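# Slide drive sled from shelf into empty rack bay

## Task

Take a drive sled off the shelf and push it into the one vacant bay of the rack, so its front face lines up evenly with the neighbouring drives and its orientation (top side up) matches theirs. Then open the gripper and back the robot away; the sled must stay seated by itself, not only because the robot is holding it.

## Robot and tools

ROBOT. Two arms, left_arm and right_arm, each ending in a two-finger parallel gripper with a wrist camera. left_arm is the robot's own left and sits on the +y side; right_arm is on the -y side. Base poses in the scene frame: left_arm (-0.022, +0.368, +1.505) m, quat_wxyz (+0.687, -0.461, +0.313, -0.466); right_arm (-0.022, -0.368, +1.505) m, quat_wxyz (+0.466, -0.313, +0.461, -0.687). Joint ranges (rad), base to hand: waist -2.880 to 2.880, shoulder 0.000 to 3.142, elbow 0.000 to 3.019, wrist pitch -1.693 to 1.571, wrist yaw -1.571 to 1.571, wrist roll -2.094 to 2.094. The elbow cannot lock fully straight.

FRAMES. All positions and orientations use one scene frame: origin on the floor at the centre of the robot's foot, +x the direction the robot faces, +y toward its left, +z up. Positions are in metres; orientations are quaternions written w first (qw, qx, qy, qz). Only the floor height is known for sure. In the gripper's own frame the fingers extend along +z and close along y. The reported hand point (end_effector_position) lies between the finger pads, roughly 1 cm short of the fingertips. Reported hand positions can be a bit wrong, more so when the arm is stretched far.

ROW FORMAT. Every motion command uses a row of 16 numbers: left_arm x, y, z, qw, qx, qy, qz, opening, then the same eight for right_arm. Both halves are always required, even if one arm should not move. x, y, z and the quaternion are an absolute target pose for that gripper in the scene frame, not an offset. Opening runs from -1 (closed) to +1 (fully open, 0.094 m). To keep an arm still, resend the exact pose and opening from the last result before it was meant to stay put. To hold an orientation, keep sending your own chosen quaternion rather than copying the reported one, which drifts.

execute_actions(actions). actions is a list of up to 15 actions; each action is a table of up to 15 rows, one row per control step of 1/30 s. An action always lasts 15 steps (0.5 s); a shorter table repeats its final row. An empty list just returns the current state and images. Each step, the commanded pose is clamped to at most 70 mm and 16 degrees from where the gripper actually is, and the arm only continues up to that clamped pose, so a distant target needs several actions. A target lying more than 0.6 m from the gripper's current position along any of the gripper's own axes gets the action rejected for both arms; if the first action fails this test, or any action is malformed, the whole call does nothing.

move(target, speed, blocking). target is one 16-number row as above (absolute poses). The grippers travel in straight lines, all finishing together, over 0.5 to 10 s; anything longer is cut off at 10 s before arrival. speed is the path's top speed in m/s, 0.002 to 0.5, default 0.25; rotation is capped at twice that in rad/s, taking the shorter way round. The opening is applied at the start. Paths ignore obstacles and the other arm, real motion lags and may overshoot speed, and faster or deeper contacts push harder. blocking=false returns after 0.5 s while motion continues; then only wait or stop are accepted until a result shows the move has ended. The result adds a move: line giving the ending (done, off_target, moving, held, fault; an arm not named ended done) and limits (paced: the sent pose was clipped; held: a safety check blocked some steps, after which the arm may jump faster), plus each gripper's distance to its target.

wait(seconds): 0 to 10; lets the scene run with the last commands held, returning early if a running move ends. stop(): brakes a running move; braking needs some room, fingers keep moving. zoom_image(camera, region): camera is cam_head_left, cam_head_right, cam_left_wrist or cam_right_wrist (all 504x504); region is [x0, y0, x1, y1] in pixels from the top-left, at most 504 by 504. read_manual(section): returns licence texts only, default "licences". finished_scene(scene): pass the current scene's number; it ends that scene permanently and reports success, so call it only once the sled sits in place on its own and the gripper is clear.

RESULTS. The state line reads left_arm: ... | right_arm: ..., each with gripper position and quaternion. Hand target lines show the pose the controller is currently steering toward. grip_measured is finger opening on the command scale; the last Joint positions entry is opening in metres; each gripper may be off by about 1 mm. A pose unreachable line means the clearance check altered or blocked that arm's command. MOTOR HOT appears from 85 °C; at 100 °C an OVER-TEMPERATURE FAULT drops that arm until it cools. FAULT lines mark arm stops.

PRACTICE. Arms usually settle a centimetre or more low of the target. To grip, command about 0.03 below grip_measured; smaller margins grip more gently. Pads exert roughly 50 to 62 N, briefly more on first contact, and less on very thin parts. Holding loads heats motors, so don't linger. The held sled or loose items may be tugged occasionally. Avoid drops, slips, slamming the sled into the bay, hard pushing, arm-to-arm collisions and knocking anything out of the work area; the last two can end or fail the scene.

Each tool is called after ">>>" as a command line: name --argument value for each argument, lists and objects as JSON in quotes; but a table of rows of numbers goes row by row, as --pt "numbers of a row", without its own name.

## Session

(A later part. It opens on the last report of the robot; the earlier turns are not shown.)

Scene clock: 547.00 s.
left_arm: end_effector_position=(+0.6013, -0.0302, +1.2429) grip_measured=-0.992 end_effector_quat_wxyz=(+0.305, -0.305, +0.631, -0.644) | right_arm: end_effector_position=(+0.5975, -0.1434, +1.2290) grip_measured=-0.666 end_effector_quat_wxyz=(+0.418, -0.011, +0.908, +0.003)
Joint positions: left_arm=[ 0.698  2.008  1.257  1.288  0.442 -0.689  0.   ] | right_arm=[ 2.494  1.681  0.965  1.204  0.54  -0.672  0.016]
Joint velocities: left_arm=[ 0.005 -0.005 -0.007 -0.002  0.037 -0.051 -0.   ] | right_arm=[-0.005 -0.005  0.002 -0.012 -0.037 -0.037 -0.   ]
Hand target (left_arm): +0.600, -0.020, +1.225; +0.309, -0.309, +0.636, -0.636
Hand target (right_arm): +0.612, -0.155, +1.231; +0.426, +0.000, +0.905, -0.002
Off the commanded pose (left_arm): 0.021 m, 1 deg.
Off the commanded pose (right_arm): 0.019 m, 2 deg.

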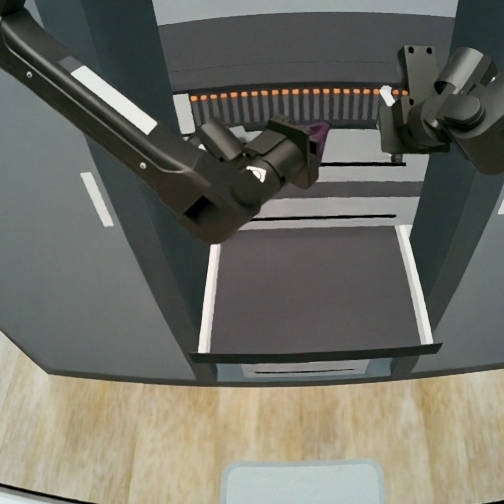

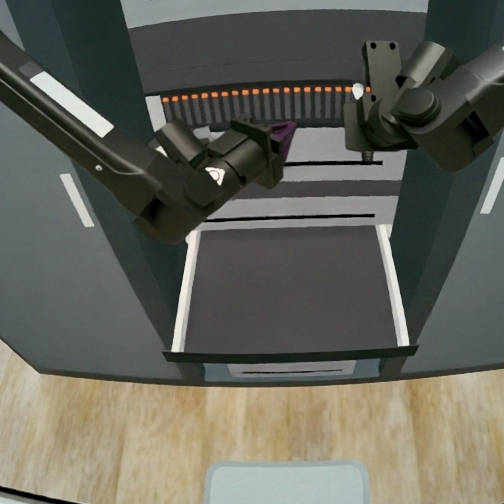

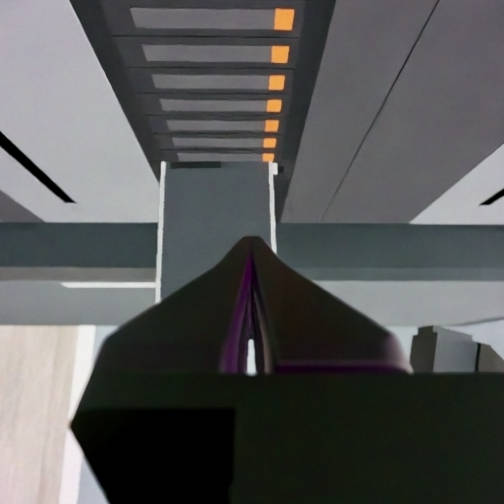

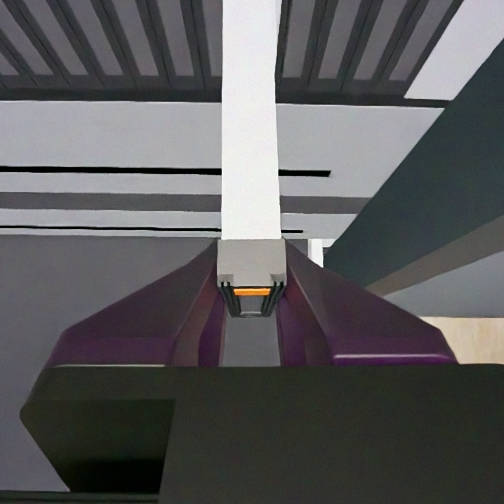

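>>> execute_actions --actions '[[[0.60,-0.02,1.225,0.309,-0.309,0.636,-0.636,-1,0.612,-0.159,1.235,0.432,0.004,0.902,-0.002,-0.75]]]'

>>> zoom_image --camera "cam_left_wrist" --region '[140,130,310,300]'

>>> zoom_image --camera "cam_right_wrist" --region '[126,0,378,120]'

Scene clock: 553.17 s.
left_arm: end_effector_position=(+0.6013, -0.0302, +1.2429) grip_measured=-0.992 end_effector_quat_wxyz=(+0.305, -0.305, +0.631, -0.644) | right_arm: end_effector_position=(+0.5979, -0.1430, +1.2291) grip_measured=-0.666 end_effector_quat_wxyz=(+0.419, -0.012, +0.908, +0.005)
Joint positions: left_arm=[ 0.698  2.008  1.257  1.288  0.442 -0.689  0.   ] | right_arm=[ 2.493  1.681  0.965  1.204  0.535 -0.672  0.016]
Joint velocities: left_arm=[-0.005 -0.005 -0.017 -0.002 -0.007 -0.066 -0.001] | right_arm=[-0.015  0.005 -0.012  0.022 -0.007  0.022 -0.001]
Hand target (left_arm): +0.600, -0.020, +1.225; +0.309, -0.309, +0.636, -0.636
Hand target (right_arm): +0.612, -0.159, +1.235; +0.432, +0.004, +0.902, -0.002
Off the commanded pose (left_arm): 0.021 m, 1 deg.
Off the commanded pose (right_arm): 0.022 m, 3 deg.

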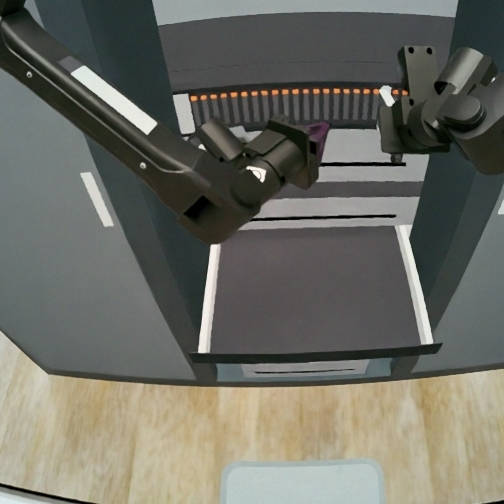

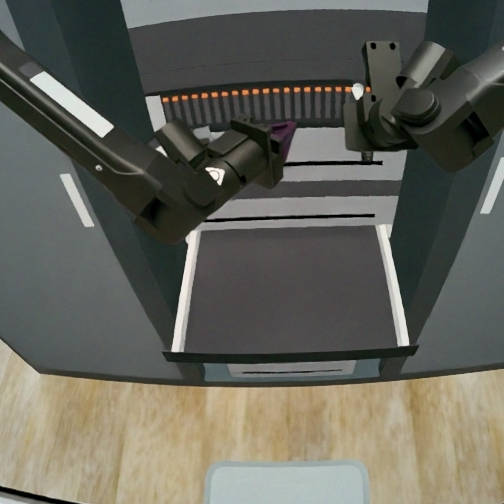

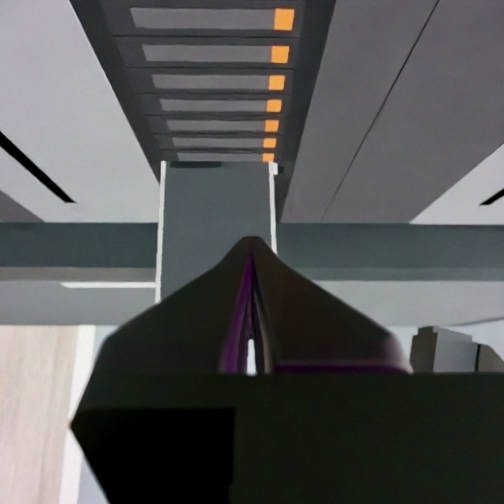

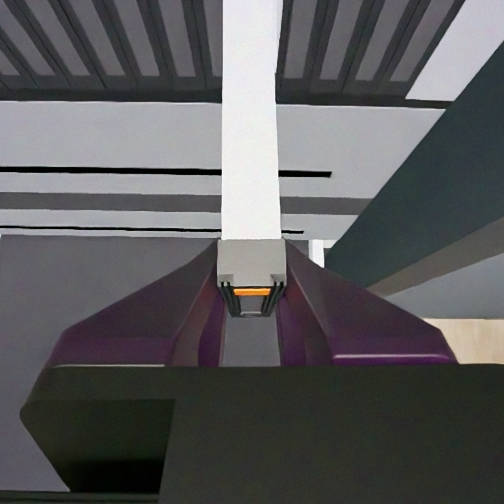

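Region (140, 130, 310, 300) of cam_left_wrist's 504x504 image, scaled by 2.965, with more detail than that image has.

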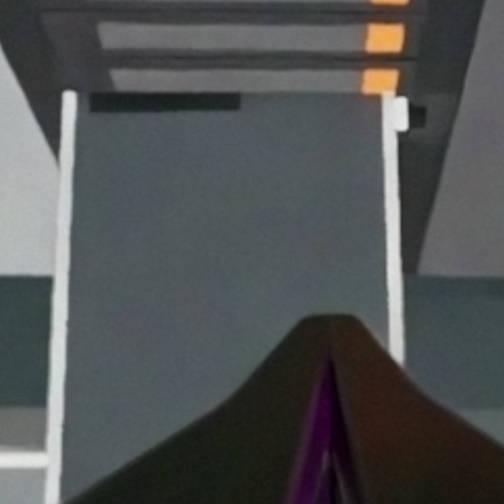

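Region (126, 0, 378, 120) of cam_right_wrist's 504x504 image, scaled by 2.000, with more detail than that image has; it fills the top 240 rows of this view, and the rest is white.

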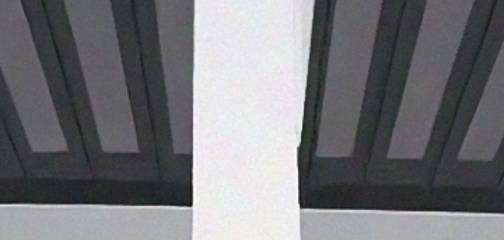

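>>> execute_actions --actions '[[[0.60,-0.02,1.225,0.309,-0.309,0.636,-0.636,-1,0.595,-0.157,1.236,0.432,0.004,0.902,-0.002,-0.75]],[[0.60,-0.02,1.225,0.309,-0.309,0.636,-0.636,-1,0.595,-0.157,1.236,0.432,0.004,0.902,-0.002,-0.75]]]'

>>> zoom_image --camera "cam_left_wrist" --region '[140,130,310,300]'

>>> zoom_image --camera "cam_right_wrist" --region '[126,0,378,120]'

Scene clock: 562.93 s.
left_arm: end_effector_position=(+0.6013, -0.0302, +1.2429) grip_measured=-0.992 end_effector_quat_wxyz=(+0.305, -0.305, +0.631, -0.644) | right_arm: end_effector_position=(+0.5879, -0.1461, +1.2311) grip_measured=-0.666 end_effector_quat_wxyz=(+0.421, -0.009, +0.907, +0.004)
Joint positions: left_arm=[ 0.698  2.008  1.257  1.288  0.442 -0.689  0.   ] | right_arm=[ 2.493  1.68   0.936  1.239  0.535 -0.672  0.016]
Joint velocities: left_arm=[-0.005 -0.005  0.017 -0.017  0.037 -0.007 -0.   ] | right_arm=[ 0.005  0.005  0.002 -0.002  0.022  0.066 -0.002]
Hand target (left_arm): +0.600, -0.020, +1.225; +0.309, -0.309, +0.636, -0.636
Hand target (right_arm): +0.595, -0.157, +1.236; +0.432, +0.004, +0.902, -0.002
Off the commanded pose (left_arm): 0.021 m, 1 deg.
Off the commanded pose (right_arm): 0.014 m, 2 deg.

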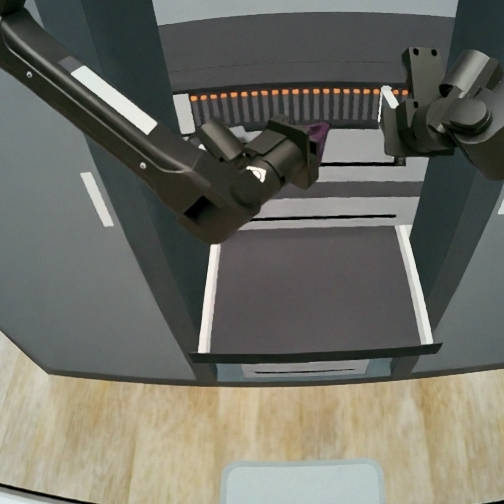

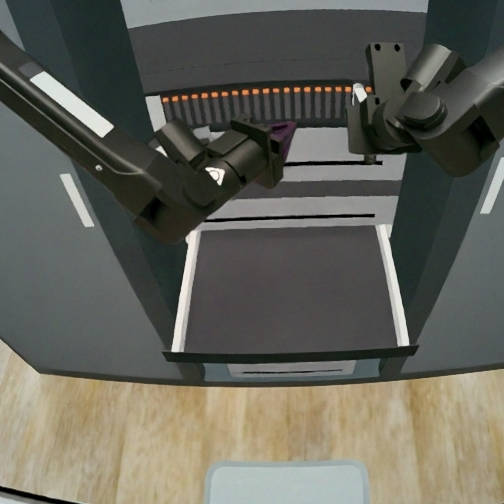

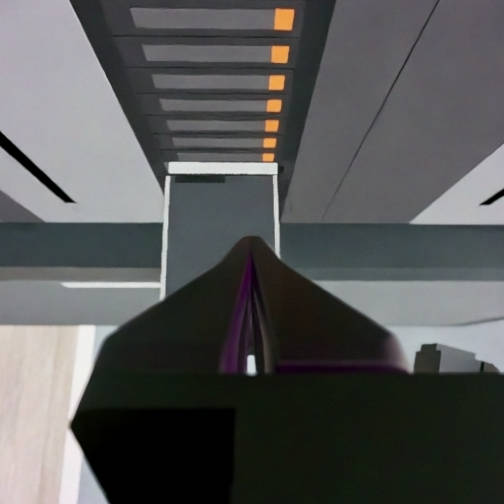

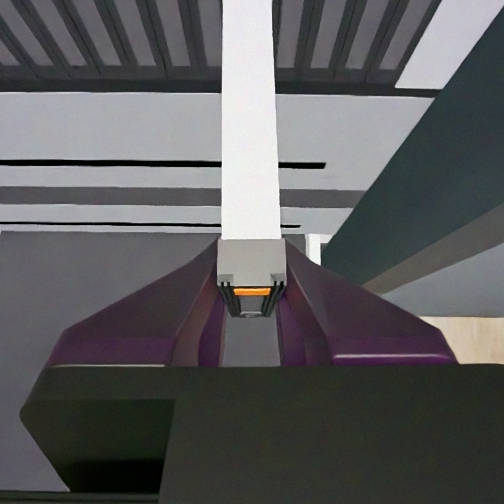

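Region (140, 130, 310, 300) of cam_left_wrist's 504x504 image, scaled by 2.965, with more detail than that image has.

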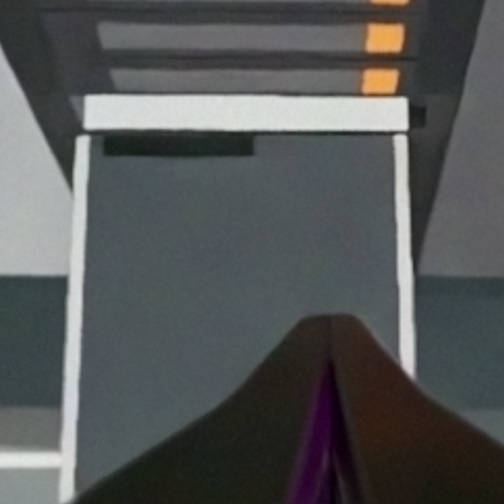

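Region (126, 0, 378, 120) of cam_right_wrist's 504x504 image, scaled by 2.000, with more detail than that image has; it fills the top 240 rows of this view, and the rest is white.

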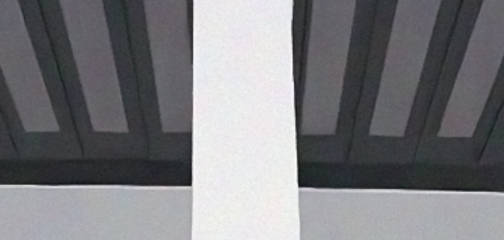

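>>> execute_actions --actions '[[[0.60,-0.02,1.225,0.309,-0.309,0.636,-0.636,-1,0.599,-0.159,1.242,0.432,0.004,0.902,-0.002,-0.75]],[[0.60,-0.02,1.225,0.309,-0.309,0.636,-0.636,-1,0.599,-0.159,1.242,0.432,0.004,0.902,-0.002,-0.75]]]'

>>> zoom_image --camera "cam_left_wrist" --region '[140,130,310,300]'

>>> zoom_image --camera "cam_right_wrist" --region '[126,0,378,120]'

Scene clock: 573.83 s.
left_arm: end_effector_position=(+0.6013, -0.0302, +1.2429) grip_measured=-0.992 end_effector_quat_wxyz=(+0.305, -0.305, +0.631, -0.644) | right_arm: end_effector_position=(+0.5919, -0.1498, +1.2346) grip_measured=-0.666 end_effector_quat_wxyz=(+0.424, -0.006, +0.906, +0.002)
Joint positions: left_arm=[ 0.698  2.008  1.257  1.288  0.442 -0.689  0.   ] | right_arm=[ 2.493  1.67   0.936  1.239  0.536 -0.672  0.016]
Joint velocities: left_arm=[-0.015  0.015 -0.002 -0.007  0.081 -0.007 -0.   ] | right_arm=[-0.024 -0.015 -0.002  0.002  0.051 -0.037 -0.001]
Hand target (left_arm): +0.600, -0.020, +1.225; +0.309, -0.309, +0.636, -0.636
Hand target (right_arm): +0.599, -0.159, +1.242; +0.432, +0.004, +0.902, -0.002
Off the commanded pose (left_arm): 0.021 m, 1 deg.
Off the commanded pose (right_arm): 0.014 m, 2 deg.

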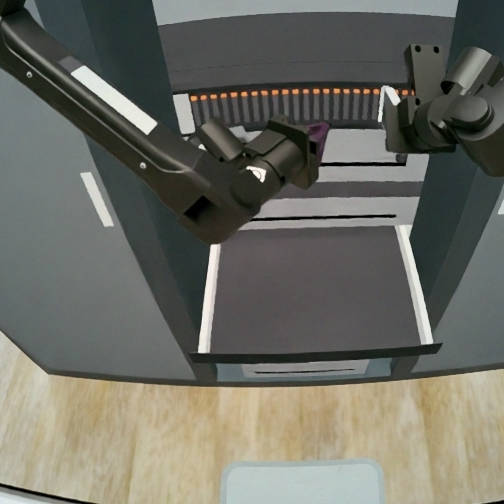

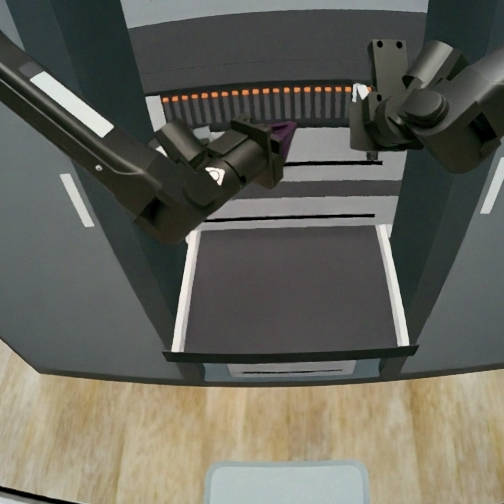

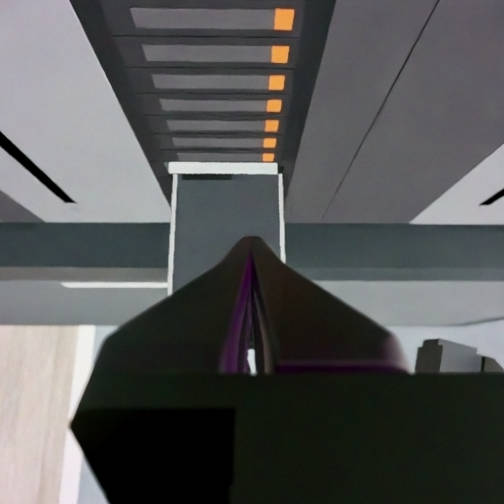

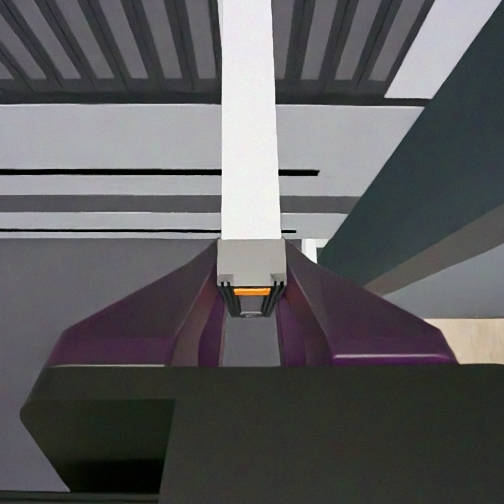

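Region (140, 130, 310, 300) of cam_left_wrist's 504x504 image, scaled by 2.965, with more detail than that image has.

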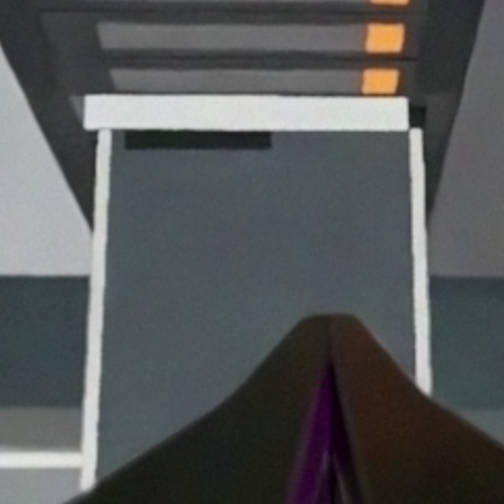

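Region (126, 0, 378, 120) of cam_right_wrist's 504x504 image, scaled by 2.000, with more detail than that image has; it fills the top 240 rows of this view, and the rest is white.

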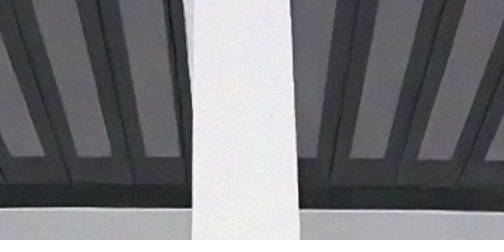

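>>> execute_actions --actions '[[[0.60,-0.02,1.225,0.309,-0.309,0.636,-0.636,-1,0.602,-0.155,1.238,0.432,0.004,0.902,-0.002,-0.75]],[[0.60,-0.02,1.225,0.309,-0.309,0.636,-0.636,-1,0.602,-0.155,1.238,0.432,0.004,0.902,-0.002,-0.75]]]'

>>> zoom_image --camera "cam_left_wrist" --region '[140,130,310,300]'

>>> zoom_image --camera "cam_right_wrist" --region '[126,0,378,120]'

Scene clock: 583.50 s.
left_arm: end_effector_position=(+0.6013, -0.0302, +1.2429) grip_measured=-0.992 end_effector_quat_wxyz=(+0.305, -0.305, +0.631, -0.644) | right_arm: end_effector_position=(+0.5950, -0.1502, +1.2352) grip_measured=-0.666 end_effector_quat_wxyz=(+0.426, -0.003, +0.905, +0.001)
Joint positions: left_arm=[ 0.698  2.008  1.257  1.288  0.442 -0.689  0.   ] | right_arm=[ 2.493  1.67   0.942  1.239  0.536 -0.672  0.016]
Joint velocities: left_arm=[-0.005  0.005 -0.012  0.002 -0.022 -0.022  0.   ] | right_arm=[ 0.005 -0.005 -0.002  0.012  0.022 -0.022  0.001]
Hand target (left_arm): +0.600, -0.020, +1.225; +0.309, -0.309, +0.636, -0.636
Hand target (right_arm): +0.602, -0.155, +1.238; +0.432, +0.004, +0.902, -0.002
Off the commanded pose (left_arm): 0.021 m, 1 deg.
Off the commanded pose (right_arm): 0.009 m, 1 deg.

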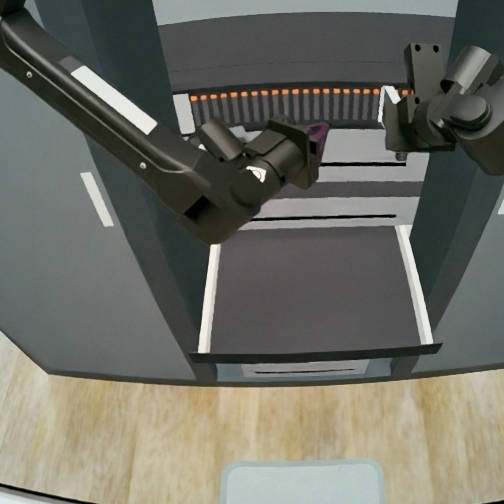

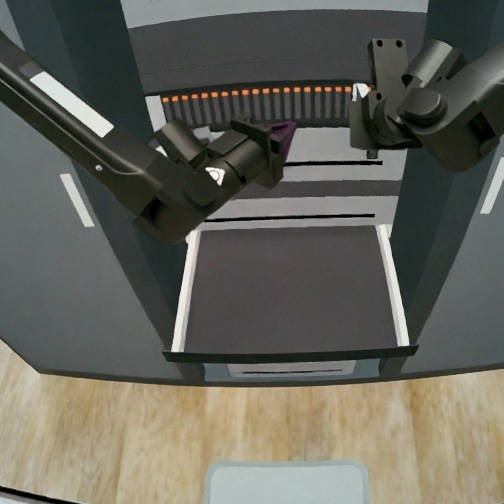

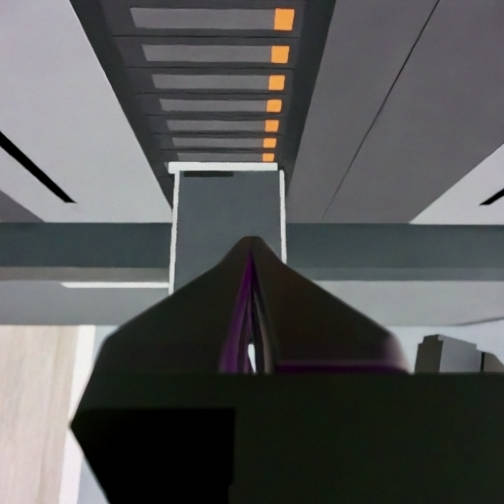

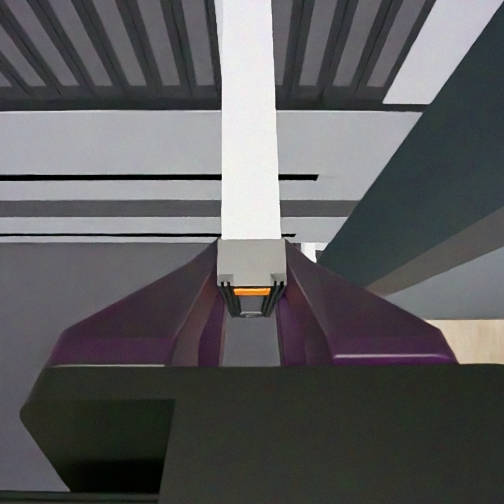

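Region (140, 130, 310, 300) of cam_left_wrist's 504x504 image, scaled by 2.965, with more detail than that image has.

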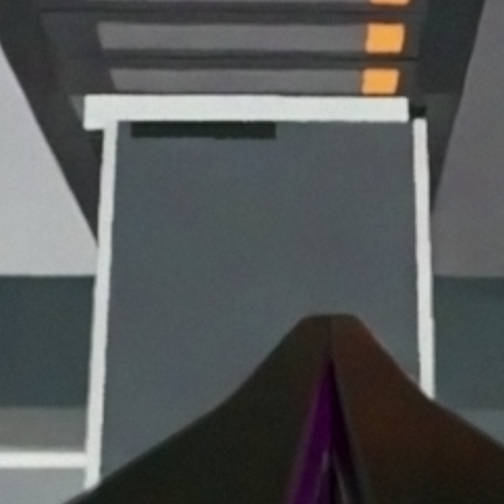

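Region (126, 0, 378, 120) of cam_right_wrist's 504x504 image, scaled by 2.000, with more detail than that image has; it fills the top 240 rows of this view, and the rest is white.

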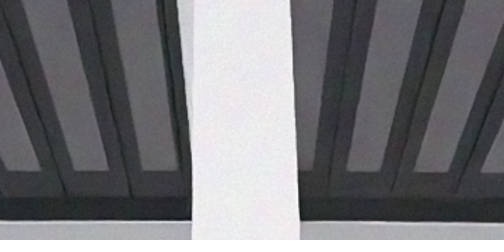

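>>> execute_actions --actions '[[[0.60,-0.02,1.225,0.309,-0.309,0.636,-0.636,-1,0.602,-0.152,1.235,0.426,0.002,0.905,-0.002,-0.75]],[[0.60,-0.02,1.225,0.309,-0.309,0.636,-0.636,-1,0.602,-0.152,1.235,0.426,0.002,0.905,-0.002,-0.75]]]'

>>> zoom_image --camera "cam_left_wrist" --region '[140,130,310,300]'

>>> zoom_image --camera "cam_right_wrist" --region '[126,0,378,120]'

Scene clock: 594.10 s.
left_arm: end_effector_position=(+0.6013, -0.0302, +1.2429) grip_measured=-0.992 end_effector_quat_wxyz=(+0.305, -0.305, +0.631, -0.644) | right_arm: end_effector_position=(+0.5976, -0.1514, +1.2348) grip_measured=-0.666 end_effector_quat_wxyz=(+0.425, -0.001, +0.905, -0.002)
Joint positions: left_arm=[ 0.698  2.008  1.257  1.288  0.442 -0.689  0.   ] | right_arm=[ 2.493  1.67   0.949  1.236  0.544 -0.672  0.016]
Joint velocities: left_arm=[ 0.005 -0.005  0.002 -0.022 -0.037  0.022  0.   ] | right_arm=[ 0.005  0.015  0.007 -0.017 -0.051  0.037  0.001]
Hand target (left_arm): +0.600, -0.020, +1.225; +0.309, -0.309, +0.636, -0.636
Hand target (right_arm): +0.602, -0.152, +1.235; +0.426, +0.002, +0.905, -0.002
Off the commanded pose (left_arm): 0.021 m, 1 deg.
Off the commanded pose (right_arm): 0.004 m, 0 deg.

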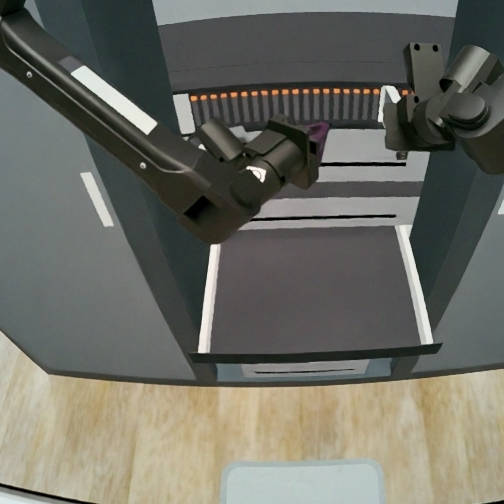

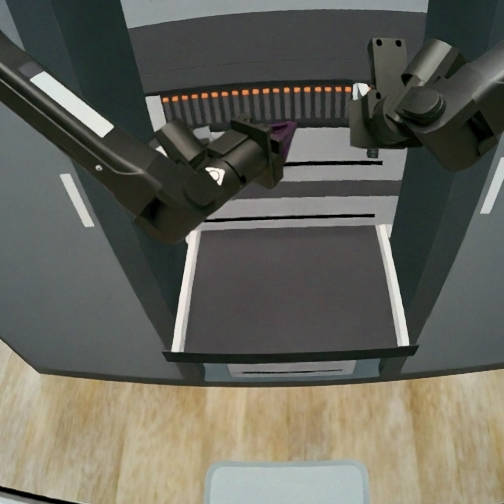

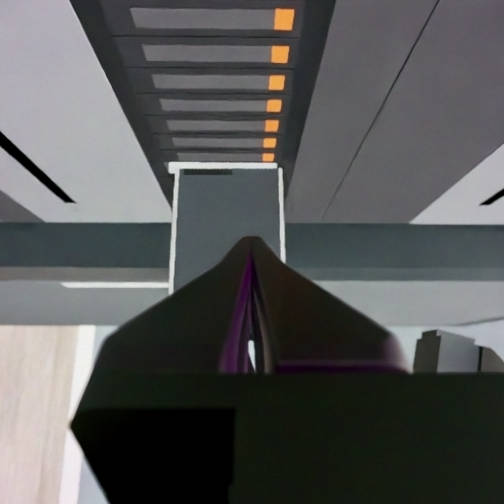

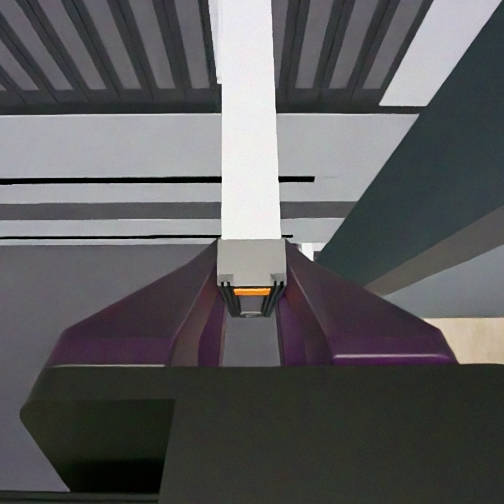

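Region (140, 130, 310, 300) of cam_left_wrist's 504x504 image, scaled by 2.965, with more detail than that image has.

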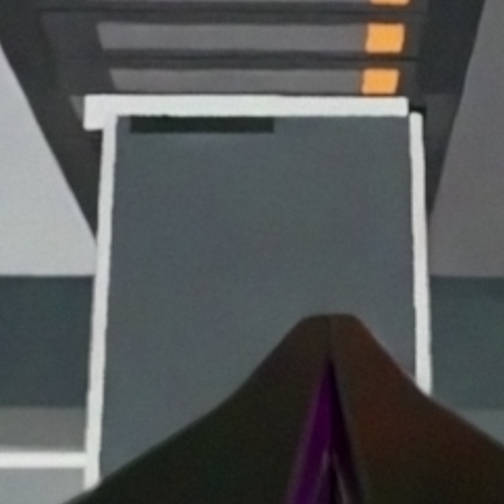

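Region (126, 0, 378, 120) of cam_right_wrist's 504x504 image, scaled by 2.000, with more detail than that image has; it fills the top 240 rows of this view, and the rest is white.

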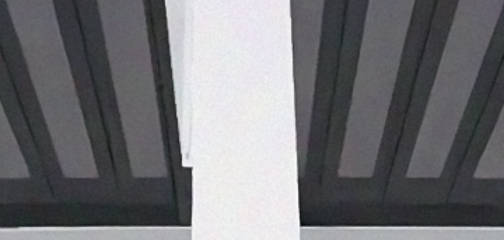

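>>> execute_actions --actions '[[[0.60,-0.02,1.225,0.309,-0.309,0.636,-0.636,-1,0.597,-0.146,1.230,0.426,-0.004,0.905,0,-0.75]],[[0.60,-0.02,1.225,0.309,-0.309,0.636,-0.636,-1,0.597,-0.146,1.230,0.426,-0.004,0.905,0,-0.75]]]'

>>> zoom_image --camera "cam_left_wrist" --region '[140,130,310,300]'

>>> zoom_image --camera "cam_right_wrist" --region '[126,0,378,120]'

Scene clock: 601.83 s.
left_arm: end_effector_position=(+0.6013, -0.0302, +1.2429) grip_measured=-0.992 end_effector_quat_wxyz=(+0.305, -0.305, +0.631, -0.644) | right_arm: end_effector_position=(+0.5953, -0.1482, +1.2322) grip_measured=-0.666 end_effector_quat_wxyz=(+0.424, -0.003, +0.906, -0.001)
Joint positions: left_arm=[ 0.698  2.008  1.257  1.288  0.442 -0.689  0.   ] | right_arm=[ 2.493  1.679  0.951  1.236  0.542 -0.672  0.016]
Joint velocities: left_arm=[-0.015 -0.024 -0.012 -0.002  0.007 -0.037  0.001] | right_arm=[-0.005 -0.005 -0.007 -0.007  0.037 -0.007 -0.   ]
Hand target (left_arm): +0.600, -0.020, +1.225; +0.309, -0.309, +0.636, -0.636
Hand target (right_arm): +0.597, -0.146, +1.230; +0.426, -0.004, +0.905, +0.000
Off the commanded pose (left_arm): 0.021 m, 1 deg.
Off the commanded pose (right_arm): 0.004 m, 0 deg.

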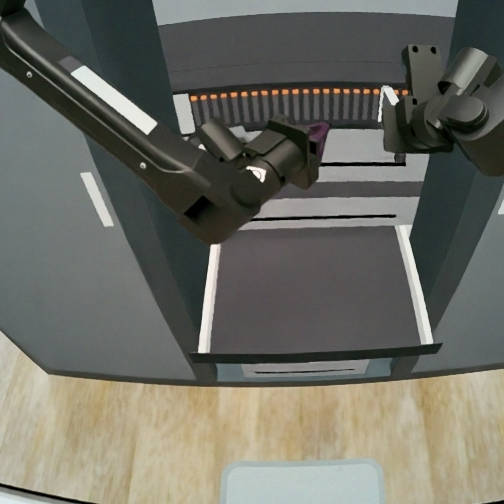

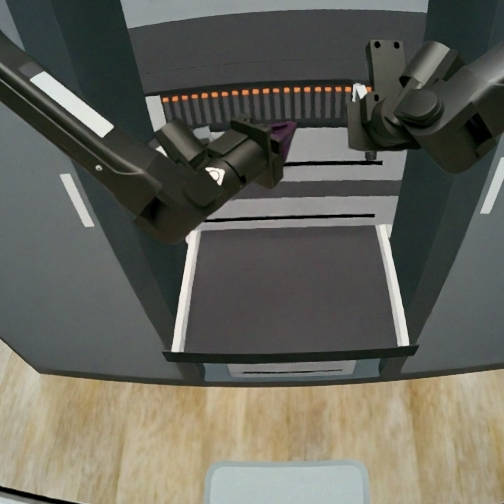

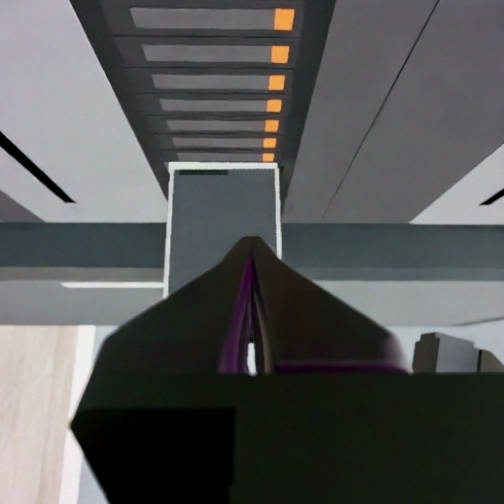

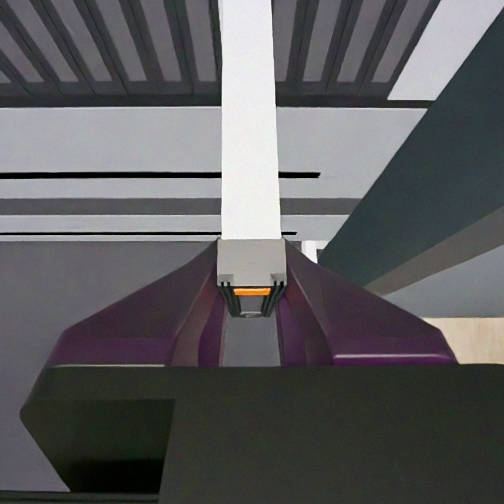

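Region (140, 130, 310, 300) of cam_left_wrist's 504x504 image, scaled by 2.965, with more detail than that image has.

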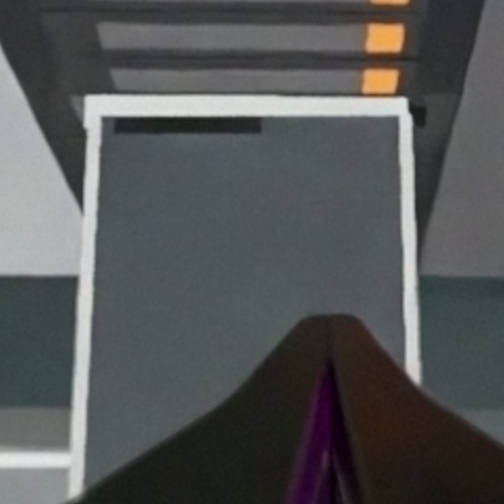

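Region (126, 0, 378, 120) of cam_right_wrist's 504x504 image, scaled by 2.000, with more detail than that image has; it fills the top 240 rows of this view, and the rest is white.

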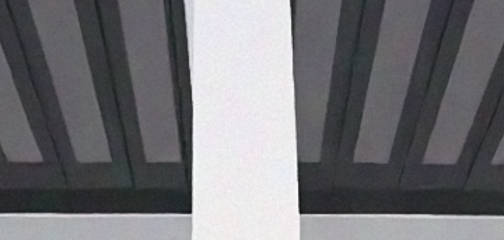

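>>> execute_actions --actions '[[[0.60,-0.02,1.225,0.309,-0.309,0.636,-0.636,-1,0.597,-0.144,1.231,0.426,-0.008,0.905,0.002,-0.75]],[[0.60,-0.02,1.225,0.309,-0.309,0.636,-0.636,-1,0.597,-0.144,1.231,0.426,-0.008,0.905,0.002,-0.75]]]'

>>> zoom_image --camera "cam_left_wrist" --region '[140,130,310,300]'

>>> zoom_image --camera "cam_right_wrist" --region '[126,0,378,120]'

Scene clock: 613.27 s.
left_arm: end_effector_position=(+0.6013, -0.0302, +1.2429) grip_measured=-0.992 end_effector_quat_wxyz=(+0.305, -0.305, +0.631, -0.644) | right_arm: end_effector_position=(+0.5955, -0.1478, +1.2324) grip_measured=-0.666 end_effector_quat_wxyz=(+0.424, -0.004, +0.905, +0.001)
Joint positions: left_arm=[ 0.698  2.008  1.257  1.288  0.442 -0.689  0.   ] | right_arm=[ 2.493  1.679  0.951  1.236  0.539 -0.672  0.016]
Joint velocities: left_arm=[-0.005 -0.005 -0.007 -0.017  0.007 -0.037 -0.   ] | right_arm=[-0.024 -0.005 -0.007 -0.012 -0.095 -0.007  0.   ]
Hand target (left_arm): +0.600, -0.020, +1.225; +0.309, -0.309, +0.636, -0.636
Hand target (right_arm): +0.597, -0.144, +1.231; +0.426, -0.008, +0.905, +0.002
Off the commanded pose (left_arm): 0.021 m, 1 deg.
Off the commanded pose (right_arm): 0.004 m, 1 deg.

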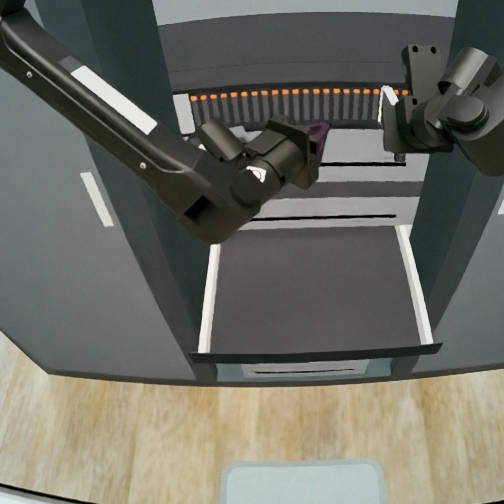

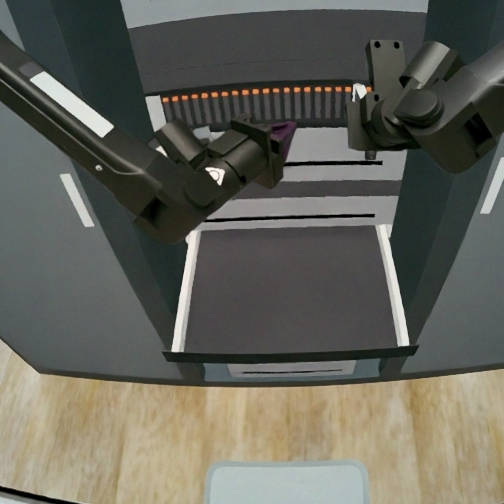

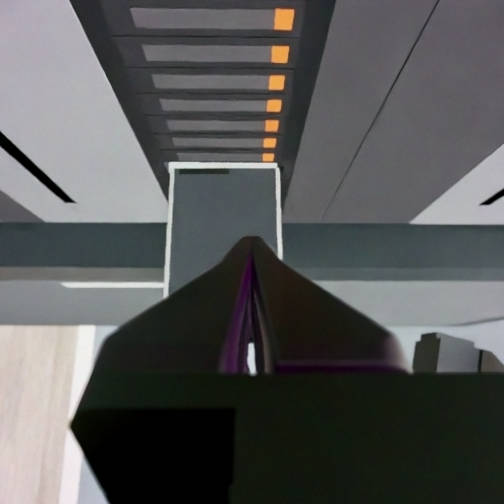

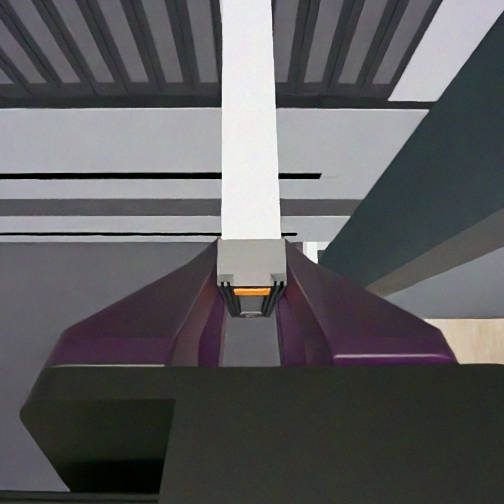

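Region (140, 130, 310, 300) of cam_left_wrist's 504x504 image, scaled by 2.965, with more detail than that image has.

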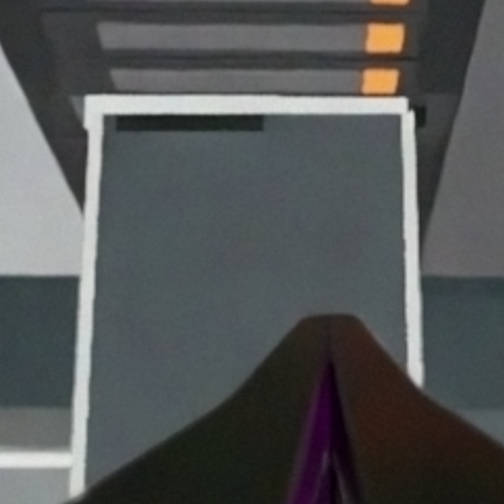

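Region (126, 0, 378, 120) of cam_right_wrist's 504x504 image, scaled by 2.000, with more detail than that image has; it fills the top 240 rows of this view, and the rest is white.

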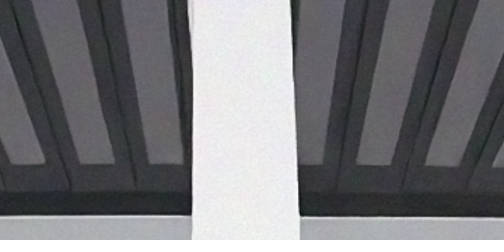

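>>> execute_actions --actions '[[[0.60,-0.02,1.225,0.309,-0.309,0.636,-0.636,-1,0.598,-0.141,1.231,0.422,-0.010,0.9065,0.003,-0.75]],[[0.60,-0.02,1.225,0.309,-0.309,0.636,-0.636,-1,0.598,-0.141,1.231,0.422,-0.010,0.9065,0.003,-0.75]]]'

>>> zoom_image --camera "cam_left_wrist" --region '[140,130,310,300]'

>>> zoom_image --camera "cam_right_wrist" --region '[126,0,378,120]'

Scene clock: 623.57 s.
left_arm: end_effector_position=(+0.6013, -0.0302, +1.2429) grip_measured=-0.992 end_effector_quat_wxyz=(+0.305, -0.305, +0.631, -0.644) | right_arm: end_effector_position=(+0.5981, -0.1473, +1.2320) grip_measured=-0.666 end_effector_quat_wxyz=(+0.424, -0.004, +0.906, +0.000)
Joint positions: left_arm=[ 0.698  2.008  1.257  1.288  0.442 -0.689  0.   ] | right_arm=[ 2.493  1.679  0.958  1.228  0.54  -0.672  0.016]
Joint velocities: left_arm=[-0.005 -0.005 -0.007 -0.012 -0.022 -0.095 -0.001] | right_arm=[ 0.005  0.005 -0.017  0.017  0.037 -0.022  0.   ]
Hand target (left_arm): +0.600, -0.020, +1.225; +0.309, -0.309, +0.636, -0.636
Hand target (right_arm): +0.598, -0.141, +1.231; +0.422, -0.010, +0.906, +0.003
Off the commanded pose (left_arm): 0.021 m, 1 deg.
Off the commanded pose (right_arm): 0.006 m, 1 deg.

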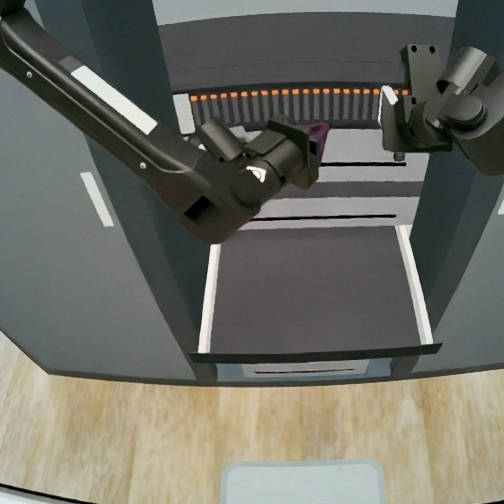

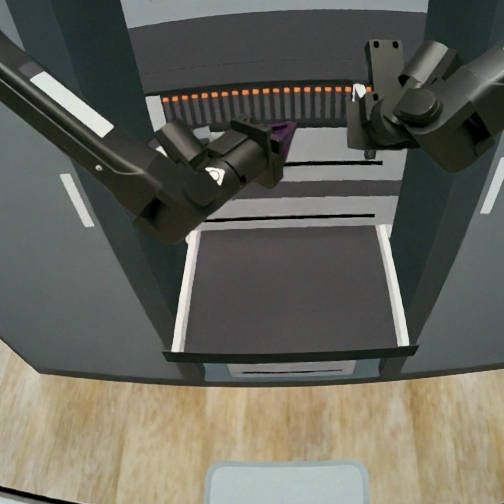

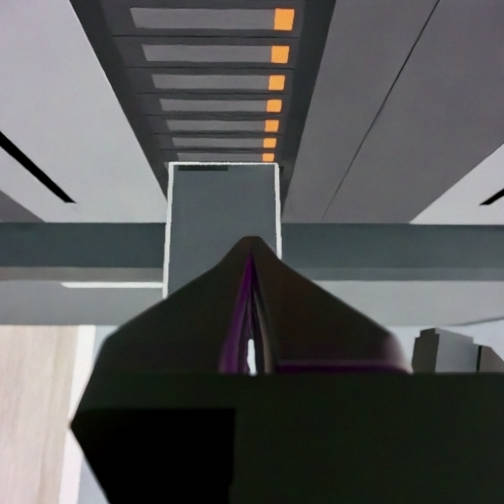

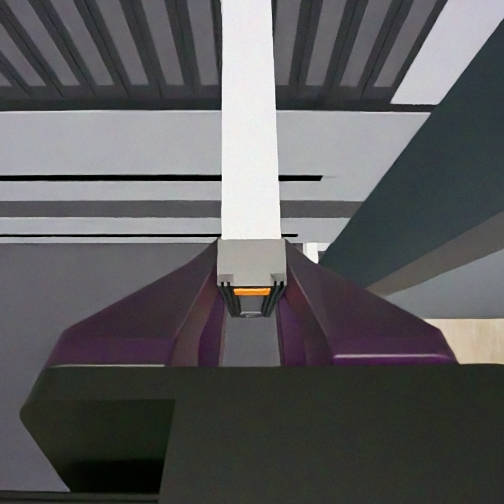

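Region (140, 130, 310, 300) of cam_left_wrist's 504x504 image, scaled by 2.965, with more detail than that image has.

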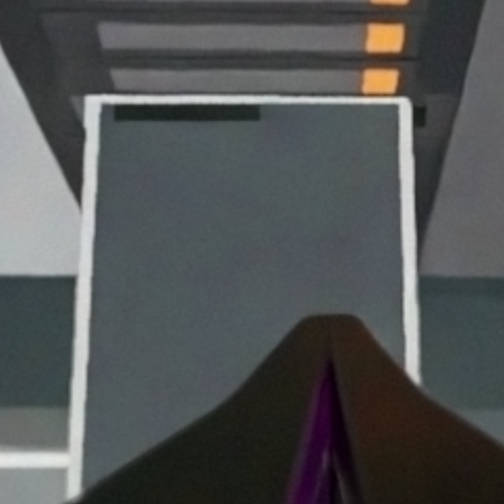

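Region (126, 0, 378, 120) of cam_right_wrist's 504x504 image, scaled by 2.000, with more detail than that image has; it fills the top 240 rows of this view, and the rest is white.

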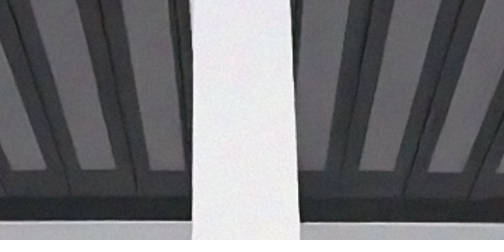

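It may already be entering. Continue forward gently.

>>> execute_actions --actions '[[[0.60,-0.02,1.225,0.309,-0.309,0.636,-0.636,-1,0.603,-0.141,1.231,0.424,-0.010,0.9055,0.003,-0.75]],[[0.60,-0.02,1.225,0.309,-0.309,0.636,-0.636,-1,0.603,-0.141,1.231,0.424,-0.010,0.9055,0.003,-0.75]]]'

>>> zoom_image --camera "cam_left_wrist" --region '[140,130,310,300]'

>>> zoom_image --camera "cam_right_wrist" --region '[126,0,378,120]'

Scene clock: 632.80 s.
left_arm: end_effector_position=(+0.6013, -0.0302, +1.2429) grip_measured=-0.992 end_effector_quat_wxyz=(+0.305, -0.305, +0.631, -0.644) | right_arm: end_effector_position=(+0.6027, -0.1469, +1.2321) grip_measured=-0.666 end_effector_quat_wxyz=(+0.425, -0.003, +0.905, +0.000)
Joint positions: left_arm=[ 0.698  2.008  1.257  1.288  0.442 -0.689  0.   ] | right_arm=[ 2.493  1.679  0.97   1.22   0.54  -0.672  0.016]
Joint velocities: left_arm=[-0.005 -0.005  0.007  0.002 -0.007 -0.066  0.001] | right_arm=[ 0.005 -0.005 -0.002 -0.027 -0.022  0.051  0.   ]
Hand target (left_arm): +0.600, -0.020, +1.225; +0.309, -0.309, +0.636, -0.636
Hand target (right_arm): +0.603, -0.141, +1.231; +0.424, -0.010, +0.906, +0.003
Off the commanded pose (left_arm): 0.021 m, 1 deg.
Off the commanded pose (right_arm): 0.006 m, 1 deg.

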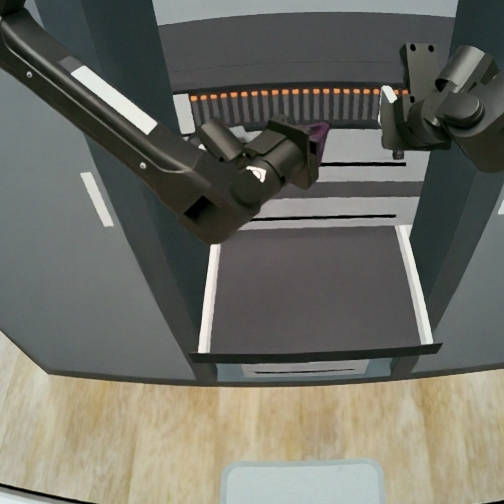

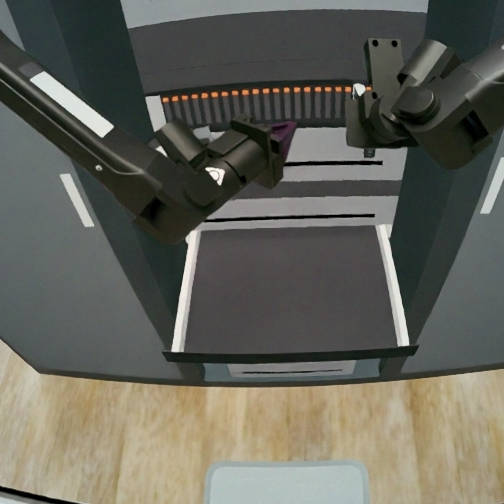

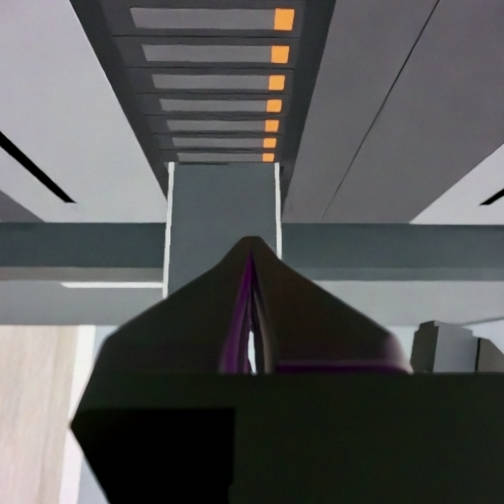

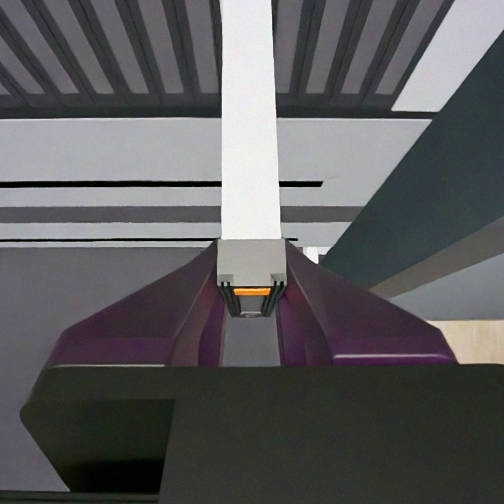

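Region (140, 130, 310, 300) of cam_left_wrist's 504x504 image, scaled by 2.965, with more detail than that image has.

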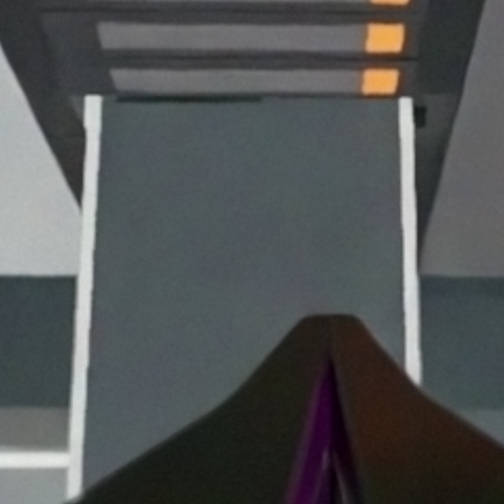

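Region (126, 0, 378, 120) of cam_right_wrist's 504x504 image, scaled by 2.000, with more detail than that image has; it fills the top 240 rows of this view, and the rest is white.

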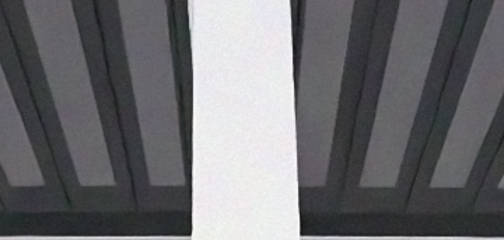

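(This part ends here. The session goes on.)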